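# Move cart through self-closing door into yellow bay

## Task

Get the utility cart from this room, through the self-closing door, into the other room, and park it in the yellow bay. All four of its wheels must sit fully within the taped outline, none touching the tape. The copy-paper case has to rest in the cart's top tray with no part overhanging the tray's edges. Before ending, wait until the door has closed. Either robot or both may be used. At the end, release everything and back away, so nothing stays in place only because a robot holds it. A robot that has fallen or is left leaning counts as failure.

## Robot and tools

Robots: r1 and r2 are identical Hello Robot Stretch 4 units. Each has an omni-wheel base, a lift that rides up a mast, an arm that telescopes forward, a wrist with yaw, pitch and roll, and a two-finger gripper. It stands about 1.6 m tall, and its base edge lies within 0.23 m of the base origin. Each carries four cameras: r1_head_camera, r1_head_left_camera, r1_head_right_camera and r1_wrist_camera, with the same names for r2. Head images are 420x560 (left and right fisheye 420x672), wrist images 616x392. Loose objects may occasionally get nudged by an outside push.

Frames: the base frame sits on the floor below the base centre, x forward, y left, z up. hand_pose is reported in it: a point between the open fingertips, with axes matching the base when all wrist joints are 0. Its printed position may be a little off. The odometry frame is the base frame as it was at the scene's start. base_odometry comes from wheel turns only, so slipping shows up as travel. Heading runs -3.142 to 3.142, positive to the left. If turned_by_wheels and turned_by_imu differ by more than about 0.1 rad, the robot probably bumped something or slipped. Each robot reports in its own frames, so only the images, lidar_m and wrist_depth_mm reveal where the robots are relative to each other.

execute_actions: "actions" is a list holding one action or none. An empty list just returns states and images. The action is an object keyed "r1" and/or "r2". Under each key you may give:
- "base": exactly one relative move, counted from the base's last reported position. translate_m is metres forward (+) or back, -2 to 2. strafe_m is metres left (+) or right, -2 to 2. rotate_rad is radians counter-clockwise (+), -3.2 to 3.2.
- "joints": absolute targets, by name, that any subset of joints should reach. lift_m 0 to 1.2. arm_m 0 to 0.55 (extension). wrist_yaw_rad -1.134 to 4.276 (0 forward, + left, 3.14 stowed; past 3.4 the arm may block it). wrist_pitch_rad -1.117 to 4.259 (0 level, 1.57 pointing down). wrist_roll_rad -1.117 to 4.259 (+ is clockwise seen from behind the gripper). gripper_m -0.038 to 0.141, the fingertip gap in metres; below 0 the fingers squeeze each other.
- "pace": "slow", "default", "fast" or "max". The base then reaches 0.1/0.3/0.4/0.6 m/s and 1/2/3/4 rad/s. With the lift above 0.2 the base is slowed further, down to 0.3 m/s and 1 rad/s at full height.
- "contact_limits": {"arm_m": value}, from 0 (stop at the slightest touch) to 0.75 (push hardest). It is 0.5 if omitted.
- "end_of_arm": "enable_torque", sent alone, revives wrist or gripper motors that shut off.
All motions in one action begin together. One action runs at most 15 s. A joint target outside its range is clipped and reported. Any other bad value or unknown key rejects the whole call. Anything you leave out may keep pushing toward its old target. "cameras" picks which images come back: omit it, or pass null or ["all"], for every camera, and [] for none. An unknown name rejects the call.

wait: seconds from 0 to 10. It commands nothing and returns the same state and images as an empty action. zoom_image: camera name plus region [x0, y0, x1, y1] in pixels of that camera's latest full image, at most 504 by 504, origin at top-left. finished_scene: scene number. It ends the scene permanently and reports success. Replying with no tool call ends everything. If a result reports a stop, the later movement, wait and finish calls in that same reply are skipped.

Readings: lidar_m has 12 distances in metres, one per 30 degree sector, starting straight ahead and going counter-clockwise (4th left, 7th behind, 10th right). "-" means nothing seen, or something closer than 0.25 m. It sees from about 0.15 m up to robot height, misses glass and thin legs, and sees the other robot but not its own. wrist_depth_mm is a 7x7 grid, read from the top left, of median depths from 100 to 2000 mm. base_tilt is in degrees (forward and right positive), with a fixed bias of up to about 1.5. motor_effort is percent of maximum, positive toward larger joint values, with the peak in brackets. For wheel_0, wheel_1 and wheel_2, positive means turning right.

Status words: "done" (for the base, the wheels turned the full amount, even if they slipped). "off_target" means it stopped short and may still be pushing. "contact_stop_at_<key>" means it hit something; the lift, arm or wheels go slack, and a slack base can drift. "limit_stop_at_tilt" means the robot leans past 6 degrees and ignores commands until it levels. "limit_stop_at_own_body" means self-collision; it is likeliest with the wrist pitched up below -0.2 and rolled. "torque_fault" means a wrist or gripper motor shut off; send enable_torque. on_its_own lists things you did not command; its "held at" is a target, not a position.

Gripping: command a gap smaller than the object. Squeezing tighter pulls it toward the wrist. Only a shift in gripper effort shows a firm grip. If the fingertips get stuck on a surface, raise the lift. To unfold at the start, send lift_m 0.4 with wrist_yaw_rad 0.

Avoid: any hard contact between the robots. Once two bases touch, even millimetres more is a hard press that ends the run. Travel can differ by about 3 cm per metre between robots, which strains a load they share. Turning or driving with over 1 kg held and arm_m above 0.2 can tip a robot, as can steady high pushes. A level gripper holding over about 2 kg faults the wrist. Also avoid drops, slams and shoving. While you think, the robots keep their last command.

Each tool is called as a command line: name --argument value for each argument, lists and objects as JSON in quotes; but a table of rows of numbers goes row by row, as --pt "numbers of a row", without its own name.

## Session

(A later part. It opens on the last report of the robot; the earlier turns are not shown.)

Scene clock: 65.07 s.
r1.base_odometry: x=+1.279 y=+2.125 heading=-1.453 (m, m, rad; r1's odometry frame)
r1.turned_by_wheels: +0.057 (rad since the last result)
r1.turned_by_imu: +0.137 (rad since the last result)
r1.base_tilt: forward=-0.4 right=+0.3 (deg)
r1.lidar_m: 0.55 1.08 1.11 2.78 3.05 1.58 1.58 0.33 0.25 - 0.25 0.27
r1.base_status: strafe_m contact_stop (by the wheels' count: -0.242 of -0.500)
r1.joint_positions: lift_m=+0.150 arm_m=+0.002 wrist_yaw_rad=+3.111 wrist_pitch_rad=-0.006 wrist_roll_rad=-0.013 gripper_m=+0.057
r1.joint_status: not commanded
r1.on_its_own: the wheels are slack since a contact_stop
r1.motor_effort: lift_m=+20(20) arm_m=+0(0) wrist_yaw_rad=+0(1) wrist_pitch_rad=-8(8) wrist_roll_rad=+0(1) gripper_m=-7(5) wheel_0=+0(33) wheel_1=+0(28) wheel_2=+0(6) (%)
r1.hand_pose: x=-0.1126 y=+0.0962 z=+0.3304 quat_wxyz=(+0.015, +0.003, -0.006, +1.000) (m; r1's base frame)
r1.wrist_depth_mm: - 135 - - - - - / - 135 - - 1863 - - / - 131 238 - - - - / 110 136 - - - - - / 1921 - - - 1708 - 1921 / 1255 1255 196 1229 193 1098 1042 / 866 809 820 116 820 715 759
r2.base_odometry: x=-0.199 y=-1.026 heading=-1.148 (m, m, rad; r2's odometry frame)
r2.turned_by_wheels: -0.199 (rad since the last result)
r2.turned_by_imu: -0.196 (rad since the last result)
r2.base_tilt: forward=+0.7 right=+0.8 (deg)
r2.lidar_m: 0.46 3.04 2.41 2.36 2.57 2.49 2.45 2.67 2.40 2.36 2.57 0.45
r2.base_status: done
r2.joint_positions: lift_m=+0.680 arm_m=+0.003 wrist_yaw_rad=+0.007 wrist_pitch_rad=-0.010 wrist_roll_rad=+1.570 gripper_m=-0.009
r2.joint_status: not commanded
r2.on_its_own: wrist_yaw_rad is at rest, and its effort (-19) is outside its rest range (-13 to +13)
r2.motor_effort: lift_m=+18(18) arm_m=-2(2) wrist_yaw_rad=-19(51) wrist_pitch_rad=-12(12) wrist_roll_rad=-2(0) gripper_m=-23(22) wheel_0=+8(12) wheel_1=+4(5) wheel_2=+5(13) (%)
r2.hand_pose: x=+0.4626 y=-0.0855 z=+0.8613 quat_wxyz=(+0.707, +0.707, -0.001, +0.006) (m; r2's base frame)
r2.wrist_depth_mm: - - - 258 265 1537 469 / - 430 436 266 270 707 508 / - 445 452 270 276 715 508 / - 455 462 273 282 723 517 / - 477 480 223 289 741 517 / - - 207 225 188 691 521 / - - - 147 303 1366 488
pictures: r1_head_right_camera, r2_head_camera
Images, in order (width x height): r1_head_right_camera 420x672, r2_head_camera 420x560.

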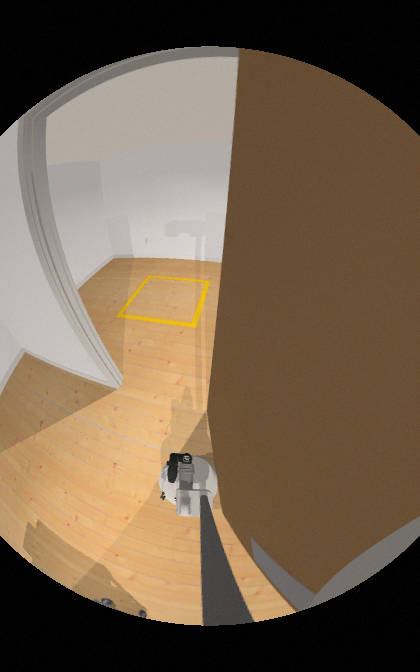

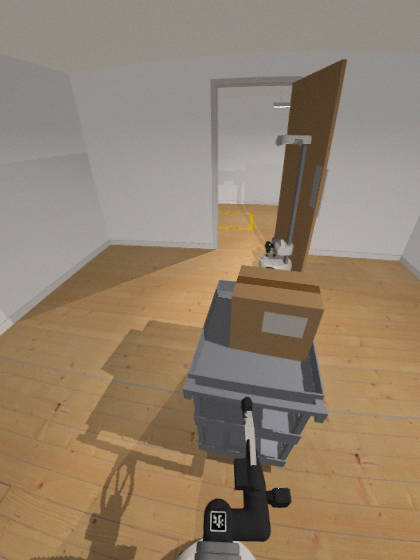

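execute_actions --actions '[{"r1":{"base":{"rotate_rad":0.06},"pace":"slow"},"r2":{"base":{"rotate_rad":-0.17},"joints":{"gripper_m":-0.03},"pace":"slow"}}]' --cameras '[]'

execute_actions --actions '[{"r1":{"base":{"translate_m":-0.2},"pace":"slow"},"r2":{"base":{"strafe_m":0.1},"pace":"slow"}}]' --cameras '["r1_head_right_camera","r2_head_camera"]'

Scene clock: 73.83 s.
r1.base_odometry: x=+1.279 y=+2.125 heading=-1.394 (m, m, rad; r1's odometry frame)
r1.turned_by_wheels: +0.059 (rad since the last result)
r1.turned_by_imu: +0.059 (rad since the last result)
r1.base_tilt: forward=-0.5 right=+0.1 (deg)
r1.lidar_m: 0.64 1.09 1.22 2.77 3.14 1.58 - 0.29 0.25 - 0.25 0.27
r1.base_status: done
r1.joint_positions: lift_m=+0.150 arm_m=+0.002 wrist_yaw_rad=+3.111 wrist_pitch_rad=-0.006 wrist_roll_rad=-0.013 gripper_m=+0.057
r1.joint_status: not commanded
r1.motor_effort: lift_m=+20(20) arm_m=-1(0) wrist_yaw_rad=-1(0) wrist_pitch_rad=-8(8) wrist_roll_rad=-1(1) gripper_m=-4(3) wheel_0=-2(7) wheel_1=-5(6) wheel_2=-4(5) (%)
r1.hand_pose: x=-0.1126 y=+0.0962 z=+0.3304 quat_wxyz=(+0.015, +0.003, -0.006, +1.000) (m; r1's base frame)
r1.wrist_depth_mm: - 135 - - - - - / - 135 - - 1756 - - / - 131 238 - - - - / 110 136 - - - - - / 1921 - - - 1661 - 1921 / 1281 1281 196 1229 193 1118 1042 / 866 809 820 116 820 715 750
r2.base_odometry: x=-0.199 y=-1.025 heading=-1.317 (m, m, rad; r2's odometry frame)
r2.turned_by_wheels: -0.169 (rad since the last result)
r2.turned_by_imu: -0.167 (rad since the last result)
r2.base_tilt: forward=+0.6 right=+0.8 (deg)
r2.lidar_m: 0.42 0.44 2.51 2.34 2.44 2.60 2.45 2.53 2.50 2.36 2.43 0.49
r2.base_status: done
r2.joint_positions: lift_m=+0.680 arm_m=+0.003 wrist_yaw_rad=+0.002 wrist_pitch_rad=-0.010 wrist_roll_rad=+1.570 gripper_m=-0.029
r2.joint_status: all done
r2.motor_effort: lift_m=+18(18) arm_m=-1(2) wrist_yaw_rad=-7(43) wrist_pitch_rad=-12(12) wrist_roll_rad=+0(0) gripper_m=-25(23) wheel_0=+7(12) wheel_1=+6(8) wheel_2=+2(11) (%)
r2.hand_pose: x=+0.4622 y=-0.0869 z=+0.8613 quat_wxyz=(+0.707, +0.707, -0.003, +0.004) (m; r2's base frame)
r2.wrist_depth_mm: - - - 289 329 334 343 / - - - 301 - 1576 477 / - 480 480 297 878 683 512 / - 469 477 290 917 732 508 / - 466 466 227 289 741 521 / - 459 208 219 183 699 517 / - 452 - 132 276 621 517
pictures: none
No camera images: the call's "cameras" was empty. Leave "cameras" out to get every camera's image.

Scene clock: 77.13 s.
r1.base_odometry: x=+1.244 y=+2.322 heading=-1.394 (m, m, rad; r1's odometry frame)
r1.turned_by_wheels: +0.000 (rad since the last result)
r1.turned_by_imu: +0.000 (rad since the last result)
r1.base_tilt: forward=-0.5 right=+0.3 (deg)
r1.lidar_m: 0.66 1.22 1.60 2.82 3.18 1.41 - 2.62 - - 0.25 0.27
r1.base_status: done
r1.joint_positions: lift_m=+0.150 arm_m=+0.002 wrist_yaw_rad=+3.111 wrist_pitch_rad=-0.006 wrist_roll_rad=-0.013 gripper_m=+0.057
r1.joint_status: not commanded
r1.motor_effort: lift_m=+20(20) arm_m=+0(0) wrist_yaw_rad=+0(0) wrist_pitch_rad=-8(7) wrist_roll_rad=+0(1) gripper_m=-6(6) wheel_0=-4(2) wheel_1=-4(9) wheel_2=+3(4) (%)
r1.hand_pose: x=-0.1126 y=+0.0962 z=+0.3304 quat_wxyz=(+0.015, +0.003, -0.006, +1.000) (m; r1's base frame)
r1.wrist_depth_mm: - 135 - - - - - / - 135 - - 1537 - - / - 131 238 - - - - / 110 136 - - - - - / 1921 - - - 1499 1756 1863 / 1255 1281 196 1229 193 1098 1042 / 866 809 809 117 809 715 750
r2.base_odometry: x=-0.102 y=-1.000 heading=-1.318 (m, m, rad; r2's odometry frame)
r2.turned_by_wheels: -0.001 (rad since the last result)
r2.turned_by_imu: -0.001 (rad since the last result)
r2.base_tilt: forward=+0.6 right=+0.9 (deg)
r2.lidar_m: 0.44 3.42 2.42 2.27 2.32 2.63 2.45 2.52 2.59 2.47 2.53 0.48
r2.base_status: done
r2.joint_positions: lift_m=+0.680 arm_m=+0.003 wrist_yaw_rad=-0.008 wrist_pitch_rad=-0.010 wrist_roll_rad=+1.570 gripper_m=-0.029
r2.joint_status: not commanded
r2.on_its_own: wrist_yaw_rad is at rest, and its effort (+21) is outside its rest range (-13 to +13)
r2.motor_effort: lift_m=+18(18) arm_m=-2(2) wrist_yaw_rad=+21(27) wrist_pitch_rad=-12(12) wrist_roll_rad=+1(1) gripper_m=-24(29) wheel_0=-8(13) wheel_1=+1(7) wheel_2=-1(4) (%)
r2.hand_pose: x=+0.4614 y=-0.0896 z=+0.8613 quat_wxyz=(+0.707, +0.707, -0.006, +0.001) (m; r2's base frame)
r2.wrist_depth_mm: - - - 289 300 1366 427 / - - 462 286 - 715 492 / - 459 459 285 878 715 508 / - 459 462 285 904 723 508 / - 466 462 223 285 723 512 / - - 207 221 183 691 521 / - - - 133 282 564 508
pictures: r1_head_right_camera, r2_head_camera
Images, in order (width x height): r1_head_right_camera 420x672, r2_head_camera 420x560.

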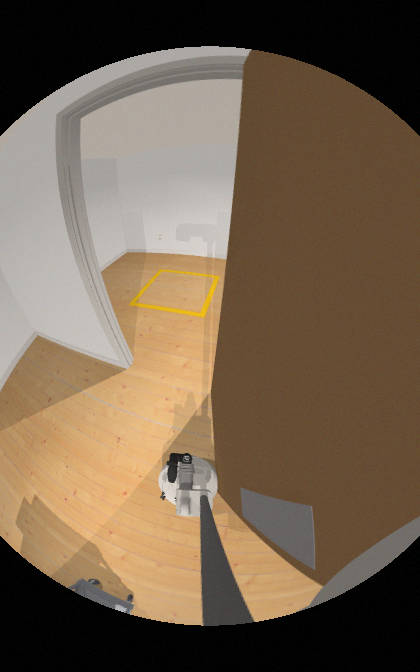

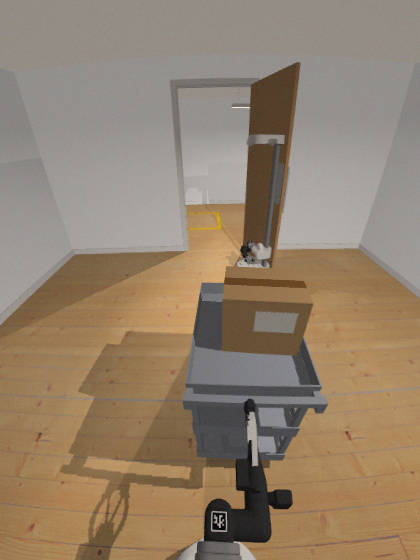

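execute_actions --actions '[{"r1":{"base":{"translate_m":-0.2},"pace":"slow"},"r2":{"base":{"translate_m":0.35},"pace":"slow"}}]' --cameras '["r1_head_right_camera","r2_head_camera"]'

Scene clock: 85.43 s.
r1.base_odometry: x=+1.209 y=+2.519 heading=-1.395 (m, m, rad; r1's odometry frame)
r1.turned_by_wheels: +0.000 (rad since the last result)
r1.turned_by_imu: +0.000 (rad since the last result)
r1.base_tilt: forward=-0.3 right=+0.3 (deg)
r1.lidar_m: 0.67 1.40 1.96 2.86 1.00 0.88 4.18 2.26 1.90 1.90 0.25 0.27
r1.base_status: done
r1.joint_positions: lift_m=+0.150 arm_m=+0.002 wrist_yaw_rad=+3.111 wrist_pitch_rad=-0.006 wrist_roll_rad=-0.013 gripper_m=+0.057
r1.joint_status: not commanded
r1.motor_effort: lift_m=+20(20) arm_m=+0(0) wrist_yaw_rad=+1(0) wrist_pitch_rad=-8(8) wrist_roll_rad=+0(0) gripper_m=-5(3) wheel_0=-4(5) wheel_1=-5(7) wheel_2=+4(8) (%)
r1.hand_pose: x=-0.1126 y=+0.0962 z=+0.3304 quat_wxyz=(+0.015, +0.003, -0.006, +1.000) (m; r1's base frame)
r1.wrist_depth_mm: - 135 - - 946 904 - / - 135 - - 1336 - - / - 131 237 - 960 904 - / 110 136 - - - - - / 1921 - - - 946 904 1618 / 1281 1281 196 1205 193 1025 1042 / 866 809 809 116 820 715 759
r2.base_odometry: x=-0.014 y=-1.339 heading=-1.317 (m, m, rad; r2's odometry frame)
r2.turned_by_wheels: +0.001 (rad since the last result)
r2.turned_by_imu: +0.001 (rad since the last result)
r2.base_tilt: forward=+0.5 right=+0.8 (deg)
r2.lidar_m: 0.45 3.07 2.45 2.30 2.34 2.97 2.82 2.88 2.58 2.44 2.53 0.48
r2.base_status: done
r2.joint_positions: lift_m=+0.680 arm_m=+0.002 wrist_yaw_rad=+0.000 wrist_pitch_rad=-0.010 wrist_roll_rad=+1.570 gripper_m=-0.029
r2.joint_status: not commanded
r2.motor_effort: lift_m=+18(18) arm_m=+0(2) wrist_yaw_rad=-1(23) wrist_pitch_rad=-11(12) wrist_roll_rad=-2(0) gripper_m=-26(27) wheel_0=+7(7) wheel_1=+5(4) wheel_2=-4(7) (%)
r2.hand_pose: x=+0.4618 y=-0.0875 z=+0.8614 quat_wxyz=(+0.707, +0.707, -0.004, +0.003) (m; r2's base frame)
r2.wrist_depth_mm: - - - 277 301 1464 459 / - 449 452 276 - 668 508 / - 449 455 277 282 715 517 / - 455 462 278 282 732 512 / - 462 466 220 283 732 517 / - - 208 219 182 683 517 / - - - 132 286 544 512
pictures: r1_head_right_camera, r2_head_camera
Images, in order (width x height): r1_head_right_camera 420x672, r2_head_camera 420x560.

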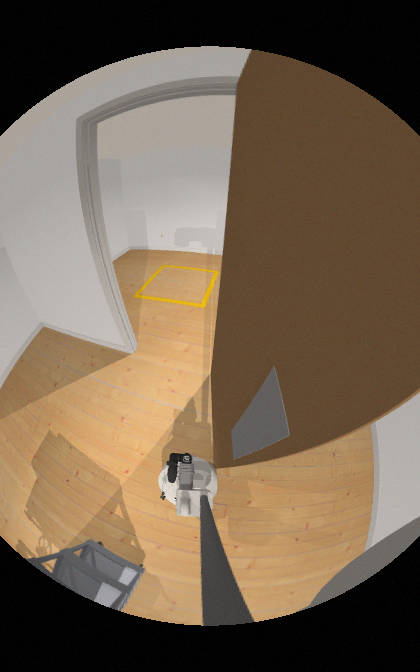

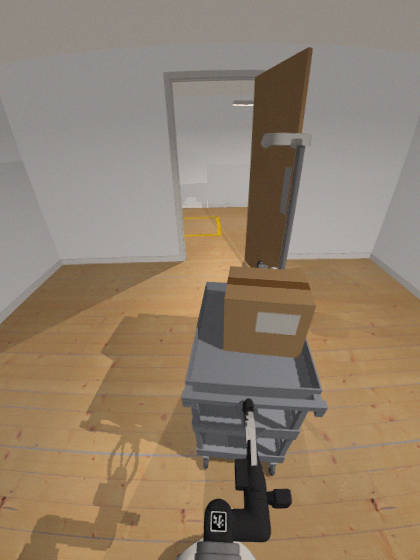

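execute_actions --actions '[{"r2":{"base":{"strafe_m":-0.17},"pace":"slow"}}]' --cameras '[]'

execute_actions --actions '[{"r2":{"base":{"rotate_rad":0.2},"pace":"slow"}}]' --cameras '[]'

execute_actions --actions '[{"r2":{"base":{"translate_m":0.35}}}]' --cameras '["r1_head_left_camera","r2_head_camera"]'

Scene clock: 94.93 s.
r1.base_odometry: x=+1.209 y=+2.519 heading=-1.395 (m, m, rad; r1's odometry frame)
r1.turned_by_wheels: +0.000 (rad since the last result)
r1.turned_by_imu: +0.000 (rad since the last result)
r1.base_tilt: forward=-0.4 right=+0.4 (deg)
r1.lidar_m: 0.68 1.39 1.95 2.87 1.08 0.83 1.41 2.26 1.91 1.91 0.25 0.25
r1.base_status: not commanded
r1.joint_positions: lift_m=+0.150 arm_m=+0.002 wrist_yaw_rad=+3.111 wrist_pitch_rad=-0.006 wrist_roll_rad=-0.013 gripper_m=+0.057
r1.joint_status: not commanded
r1.motor_effort: lift_m=+20(20) arm_m=+0(0) wrist_yaw_rad=+0(1) wrist_pitch_rad=-8(8) wrist_roll_rad=-1(1) gripper_m=-6(1) wheel_0=-4(4) wheel_1=-5(5) wheel_2=+4(4) (%)
r1.hand_pose: x=-0.1126 y=+0.0962 z=+0.3304 quat_wxyz=(+0.015, +0.003, -0.006, +1.000) (m; r1's base frame)
r1.wrist_depth_mm: - 136 - - 904 931 - / - 135 - - 1366 - - / - 131 237 - 904 917 - / 110 136 - - - - - / 1921 - - - 917 917 1863 / 1255 1281 196 1229 193 1008 1042 / 866 820 820 116 820 715 750
r2.base_odometry: x=-0.179 y=-1.382 heading=-1.317 (m, m, rad; r2's odometry frame)
r2.turned_by_wheels: +0.000 (rad since the last result)
r2.turned_by_imu: +0.002 (rad since the last result)
r2.base_tilt: forward=+0.6 right=+0.8 (deg)
r2.lidar_m: 0.40 0.42 2.64 2.46 2.50 2.96 2.81 2.89 2.39 2.28 2.32 0.48
r2.base_status: done
r2.joint_positions: lift_m=+0.680 arm_m=+0.002 wrist_yaw_rad=+0.007 wrist_pitch_rad=-0.010 wrist_roll_rad=+1.570 gripper_m=-0.029
r2.joint_status: not commanded
r2.on_its_own: wrist_yaw_rad is at rest, and its effort (-22) is outside its rest range (-13 to +13)
r2.motor_effort: lift_m=+18(18) arm_m=+0(0) wrist_yaw_rad=-22(26) wrist_pitch_rad=-11(11) wrist_roll_rad=+1(1) gripper_m=-28(28) wheel_0=+6(11) wheel_1=-3(7) wheel_2=+2(2) (%)
r2.hand_pose: x=+0.4624 y=-0.0853 z=+0.8614 quat_wxyz=(+0.707, +0.707, -0.001, +0.006) (m; r2's base frame)
r2.wrist_depth_mm: - - - 285 338 343 349 / - - - 310 - 1499 469 / - 1576 492 300 1661 676 508 / - 480 480 294 891 732 508 / - 462 469 229 290 732 517 / - 455 459 219 183 691 525 / - 445 452 133 276 621 521
pictures: none
No camera images: the call's "cameras" was empty. Leave "cameras" out to get every camera's image.

Scene clock: 96.10 s.
r1.base_odometry: x=+1.209 y=+2.519 heading=-1.395 (m, m, rad; r1's odometry frame)
r1.turned_by_wheels: +0.000 (rad since the last result)
r1.turned_by_imu: +0.000 (rad since the last result)
r1.base_tilt: forward=-0.6 right=+0.3 (deg)
r1.lidar_m: 0.66 1.39 1.96 2.86 1.00 0.83 4.19 2.27 1.91 1.88 0.25 0.25
r1.base_status: not commanded
r1.joint_positions: lift_m=+0.150 arm_m=+0.002 wrist_yaw_rad=+3.111 wrist_pitch_rad=-0.006 wrist_roll_rad=-0.013 gripper_m=+0.057
r1.joint_status: not commanded
r1.motor_effort: lift_m=+20(20) arm_m=+0(0) wrist_yaw_rad=+0(1) wrist_pitch_rad=-7(7) wrist_roll_rad=+0(1) gripper_m=-6(3) wheel_0=-4(4) wheel_1=-5(5) wheel_2=+4(3) (%)
r1.hand_pose: x=-0.1126 y=+0.0962 z=+0.3304 quat_wxyz=(+0.015, +0.003, -0.006, +1.000) (m; r1's base frame)
r1.wrist_depth_mm: - 136 - - 931 891 - / - 135 - - 1366 - - / - 131 238 - 917 891 - / 110 136 - - - - - / 1921 - - - 1308 904 1756 / 1255 1255 196 1229 193 1008 1042 / 866 809 809 116 820 715 750
r2.base_odometry: x=-0.179 y=-1.382 heading=-1.118 (m, m, rad; r2's odometry frame)
r2.turned_by_wheels: +0.199 (rad since the last result)
r2.turned_by_imu: +0.197 (rad since the last result)
r2.base_tilt: forward=+0.6 right=+0.8 (deg)
r2.lidar_m: 0.45 3.11 2.50 2.46 2.67 2.82 2.81 2.87 2.30 2.27 2.51 0.45
r2.base_status: done
r2.joint_positions: lift_m=+0.680 arm_m=+0.002 wrist_yaw_rad=-0.007 wrist_pitch_rad=-0.010 wrist_roll_rad=+1.570 gripper_m=-0.029
r2.joint_status: not commanded
r2.on_its_own: wrist_yaw_rad is at rest, and its effort (+18) is outside its rest range (-13 to +13)
r2.motor_effort: lift_m=+18(18) arm_m=+0(0) wrist_yaw_rad=+18(47) wrist_pitch_rad=-11(12) wrist_roll_rad=+0(0) gripper_m=-24(28) wheel_0=-7(13) wheel_1=-3(5) wheel_2=-5(12) (%)
r2.hand_pose: x=+0.4612 y=-0.0894 z=+0.8614 quat_wxyz=(+0.707, +0.707, -0.006, +0.001) (m; r2's base frame)
r2.wrist_depth_mm: - - - 265 268 1576 469 / - 436 442 266 273 676 508 / - 442 449 273 276 715 508 / - 459 462 216 279 741 517 / - 473 469 218 283 741 521 / - - 208 220 182 661 521 / - - - 132 293 544 488
pictures: none
No camera images: the call's "cameras" was empty. Leave "cameras" out to get every camera's image.

Scene clock: 98.77 s.
r1.base_odometry: x=+1.209 y=+2.519 heading=-1.395 (m, m, rad; r1's odometry frame)
r1.turned_by_wheels: +0.000 (rad since the last result)
r1.turned_by_imu: +0.000 (rad since the last result)
r1.base_tilt: forward=-0.4 right=+0.4 (deg)
r1.lidar_m: 0.66 1.40 1.96 2.86 0.60 0.55 4.19 2.25 1.91 1.89 0.25 0.26
r1.base_status: not commanded
r1.joint_positions: lift_m=+0.150 arm_m=+0.002 wrist_yaw_rad=+3.111 wrist_pitch_rad=-0.006 wrist_roll_rad=-0.013 gripper_m=+0.057
r1.joint_status: not commanded
r1.motor_effort: lift_m=+20(20) arm_m=+0(0) wrist_yaw_rad=-1(0) wrist_pitch_rad=-7(8) wrist_roll_rad=+0(0) gripper_m=-5(1) wheel_0=-4(4) wheel_1=-5(5) wheel_2=+3(4) (%)
r1.hand_pose: x=-0.1126 y=+0.0962 z=+0.3304 quat_wxyz=(+0.015, +0.003, -0.006, +1.000) (m; r1's base frame)
r1.wrist_depth_mm: - 136 - - 891 904 - / - 136 - - 1205 1118 539 / - 131 237 - 621 580 569 / 110 136 - - - - - / 1921 - - - 1182 1098 1863 / 1255 1255 196 1098 193 569 539 / 866 809 820 116 768 715 654
r2.base_odometry: x=-0.026 y=-1.696 heading=-1.118 (m, m, rad; r2's odometry frame)
r2.turned_by_wheels: +0.000 (rad since the last result)
r2.turned_by_imu: -0.001 (rad since the last result)
r2.base_tilt: forward=+0.6 right=+0.8 (deg)
r2.lidar_m: 0.45 2.92 2.44 2.41 2.62 3.18 3.14 2.90 2.35 2.32 2.54 0.46
r2.base_status: done
r2.joint_positions: lift_m=+0.680 arm_m=+0.002 wrist_yaw_rad=-0.004 wrist_pitch_rad=-0.010 wrist_roll_rad=+1.570 gripper_m=-0.029
r2.joint_status: not commanded
r2.motor_effort: lift_m=+18(18) arm_m=+0(0) wrist_yaw_rad=+9(23) wrist_pitch_rad=-11(12) wrist_roll_rad=+0(1) gripper_m=-25(28) wheel_0=+3(10) wheel_1=+1(9) wheel_2=-4(13) (%)
r2.hand_pose: x=+0.4615 y=-0.0886 z=+0.8614 quat_wxyz=(+0.707, +0.707, -0.005, +0.002) (m; r2's base frame)
r2.wrist_depth_mm: 1229 389 394 177 235 699 504 / 1537 407 415 185 244 699 508 / - 430 433 193 256 715 508 / - 449 455 202 270 732 512 / - - 480 211 282 715 517 / - - 208 214 183 627 512 / - - - 132 - 1366 469
pictures: r1_head_left_camera, r2_head_camera
Images, in order (width x height): r1_head_left_camera 420x672, r2_head_camera 420x560.

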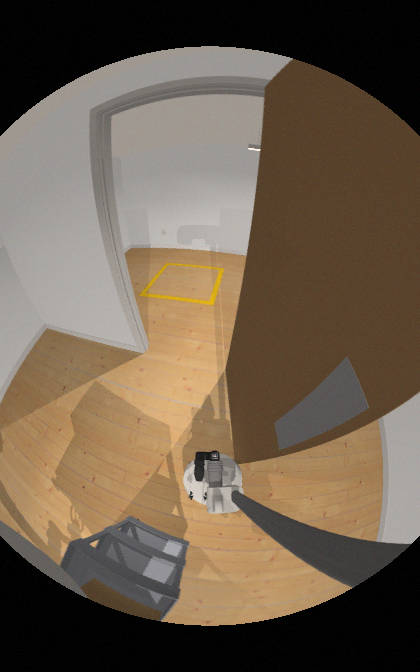

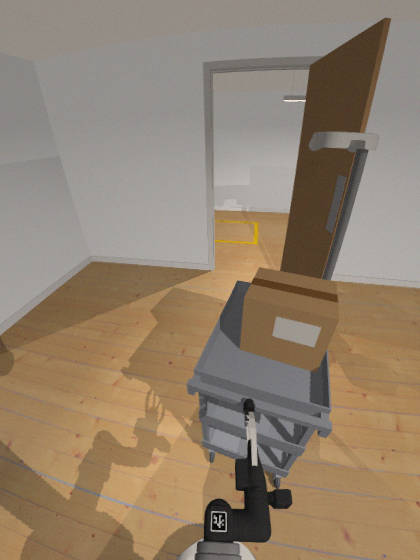

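execute_actions --actions '[{"r2":{"base":{"strafe_m":-0.27},"pace":"slow"}}]' --cameras '[]'

execute_actions --actions '[{"r2":{"base":{"translate_m":0.3}}}]' --cameras '["r1_head_left_camera","r2_head_camera"]'

Scene clock: 106.70 s.
r1.base_odometry: x=+1.209 y=+2.519 heading=-1.395 (m, m, rad; r1's odometry frame)
r1.turned_by_wheels: +0.000 (rad since the last result)
r1.turned_by_imu: +0.000 (rad since the last result)
r1.base_tilt: forward=-0.4 right=+0.3 (deg)
r1.lidar_m: 0.68 1.41 1.94 2.85 0.56 0.41 0.59 2.27 1.91 1.89 0.25 0.25
r1.base_status: not commanded
r1.joint_positions: lift_m=+0.150 arm_m=+0.002 wrist_yaw_rad=+3.111 wrist_pitch_rad=-0.006 wrist_roll_rad=-0.013 gripper_m=+0.057
r1.joint_status: not commanded
r1.motor_effort: lift_m=+20(20) arm_m=+0(0) wrist_yaw_rad=-1(0) wrist_pitch_rad=-8(7) wrist_roll_rad=+1(0) gripper_m=-3(3) wheel_0=-4(4) wheel_1=-5(5) wheel_2=+4(4) (%)
r1.hand_pose: x=-0.1126 y=+0.0962 z=+0.3304 quat_wxyz=(+0.015, +0.003, -0.006, +1.000) (m; r1's base frame)
r1.wrist_depth_mm: - 135 - 917 891 - - / - 135 - 1118 535 544 559 / - 131 238 676 530 544 564 / 110 136 - - - - - / 1921 - - 1618 1160 1118 1661 / 1255 1255 196 854 193 544 554 / 866 820 820 116 530 676 597
r2.base_odometry: x=-0.268 y=-1.814 heading=-1.117 (m, m, rad; r2's odometry frame)
r2.turned_by_wheels: +0.000 (rad since the last result)
r2.turned_by_imu: +0.003 (rad since the last result)
r2.base_tilt: forward=+0.6 right=+0.8 (deg)
r2.lidar_m: 0.43 0.43 2.71 2.69 2.91 3.21 3.17 2.58 2.10 2.05 2.27 0.48
r2.base_status: done
r2.joint_positions: lift_m=+0.680 arm_m=+0.002 wrist_yaw_rad=+0.007 wrist_pitch_rad=-0.010 wrist_roll_rad=+1.570 gripper_m=-0.029
r2.joint_status: not commanded
r2.on_its_own: wrist_yaw_rad is at rest, and its effort (-20) is outside its rest range (-13 to +13)
r2.motor_effort: lift_m=+18(18) arm_m=-1(0) wrist_yaw_rad=-20(27) wrist_pitch_rad=-12(11) wrist_roll_rad=+0(1) gripper_m=-28(28) wheel_0=+8(13) wheel_1=-3(6) wheel_2=+1(1) (%)
r2.hand_pose: x=+0.4624 y=-0.0855 z=+0.8614 quat_wxyz=(+0.707, +0.707, -0.001, +0.006) (m; r2's base frame)
r2.wrist_depth_mm: - - - 291 306 322 327 / - - - 290 1118 1229 488 / 1229 459 469 287 891 683 508 / - 459 459 282 286 715 512 / - 455 462 220 283 723 517 / - 452 208 215 182 699 525 / - 455 - 132 274 603 525
pictures: none
No camera images: the call's "cameras" was empty. Leave "cameras" out to get every camera's image.

Scene clock: 109.27 s.
r1.base_odometry: x=+1.209 y=+2.519 heading=-1.394 (m, m, rad; r1's odometry frame)
r1.turned_by_wheels: +0.001 (rad since the last result)
r1.turned_by_imu: +0.001 (rad since the last result)
r1.base_tilt: forward=-0.4 right=+0.1 (deg)
r1.lidar_m: 0.68 1.39 1.95 0.54 0.25 0.25 0.36 2.26 1.90 1.90 0.25 0.25
r1.base_status: not commanded
r1.joint_positions: lift_m=+0.150 arm_m=+0.002 wrist_yaw_rad=+3.111 wrist_pitch_rad=-0.006 wrist_roll_rad=-0.013 gripper_m=+0.057
r1.joint_status: not commanded
r1.motor_effort: lift_m=+20(20) arm_m=+0(0) wrist_yaw_rad=+1(1) wrist_pitch_rad=-7(8) wrist_roll_rad=+0(0) gripper_m=-6(7) wheel_0=-5(9) wheel_1=+2(5) wheel_2=+10(13) (%)
r1.hand_pose: x=-0.1126 y=+0.0962 z=+0.3303 quat_wxyz=(+0.015, +0.003, -0.006, +1.000) (m; r1's base frame)
r1.wrist_depth_mm: - 135 - 298 296 291 289 / - 136 - 298 296 291 289 / - 131 238 397 512 544 - / 110 136 - - - - - / 1921 - - 917 1182 904 1921 / 1255 1281 196 319 193 668 580 / 866 820 820 117 496 368 462
r2.base_odometry: x=-0.137 y=-2.084 heading=-1.117 (m, m, rad; r2's odometry frame)
r2.turned_by_wheels: +0.001 (rad since the last result)
r2.turned_by_imu: +0.004 (rad since the last result)
r2.base_tilt: forward=+0.5 right=+0.8 (deg)
r2.lidar_m: 0.37 0.43 2.68 2.64 2.90 3.51 3.47 2.63 2.13 2.11 2.32 0.43
r2.base_status: done
r2.joint_positions: lift_m=+0.680 arm_m=+0.002 wrist_yaw_rad=+0.006 wrist_pitch_rad=-0.009 wrist_roll_rad=+1.570 gripper_m=-0.030
r2.joint_status: not commanded
r2.on_its_own: wrist_yaw_rad is at rest, and its effort (-19) is outside its rest range (-13 to +13)
r2.motor_effort: lift_m=+19(19) arm_m=+0(0) wrist_yaw_rad=-19(23) wrist_pitch_rad=-13(13) wrist_roll_rad=+0(1) gripper_m=-10(27) wheel_0=+13(12) wheel_1=+4(9) wheel_2=-10(8) (%)
r2.hand_pose: x=+0.4622 y=-0.0856 z=+0.8610 quat_wxyz=(+0.707, +0.707, -0.001, +0.006) (m; r2's base frame)
r2.wrist_depth_mm: 1921 1863 1983 160 222 1397 683 / 931 392 394 162 223 723 500 / 1025 397 402 162 225 699 508 / - 399 407 164 227 715 508 / - 410 415 165 229 723 512 / - 415 418 166 184 683 517 / - - - 133 231 564 512
pictures: r1_head_left_camera, r2_head_camera
Images, in order (width x height): r1_head_left_camera 420x672, r2_head_camera 420x560.

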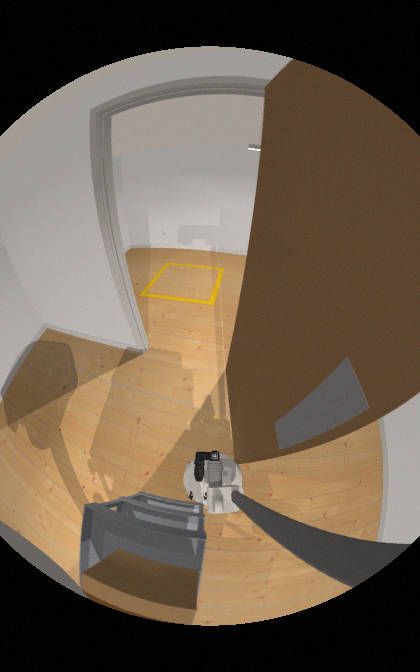

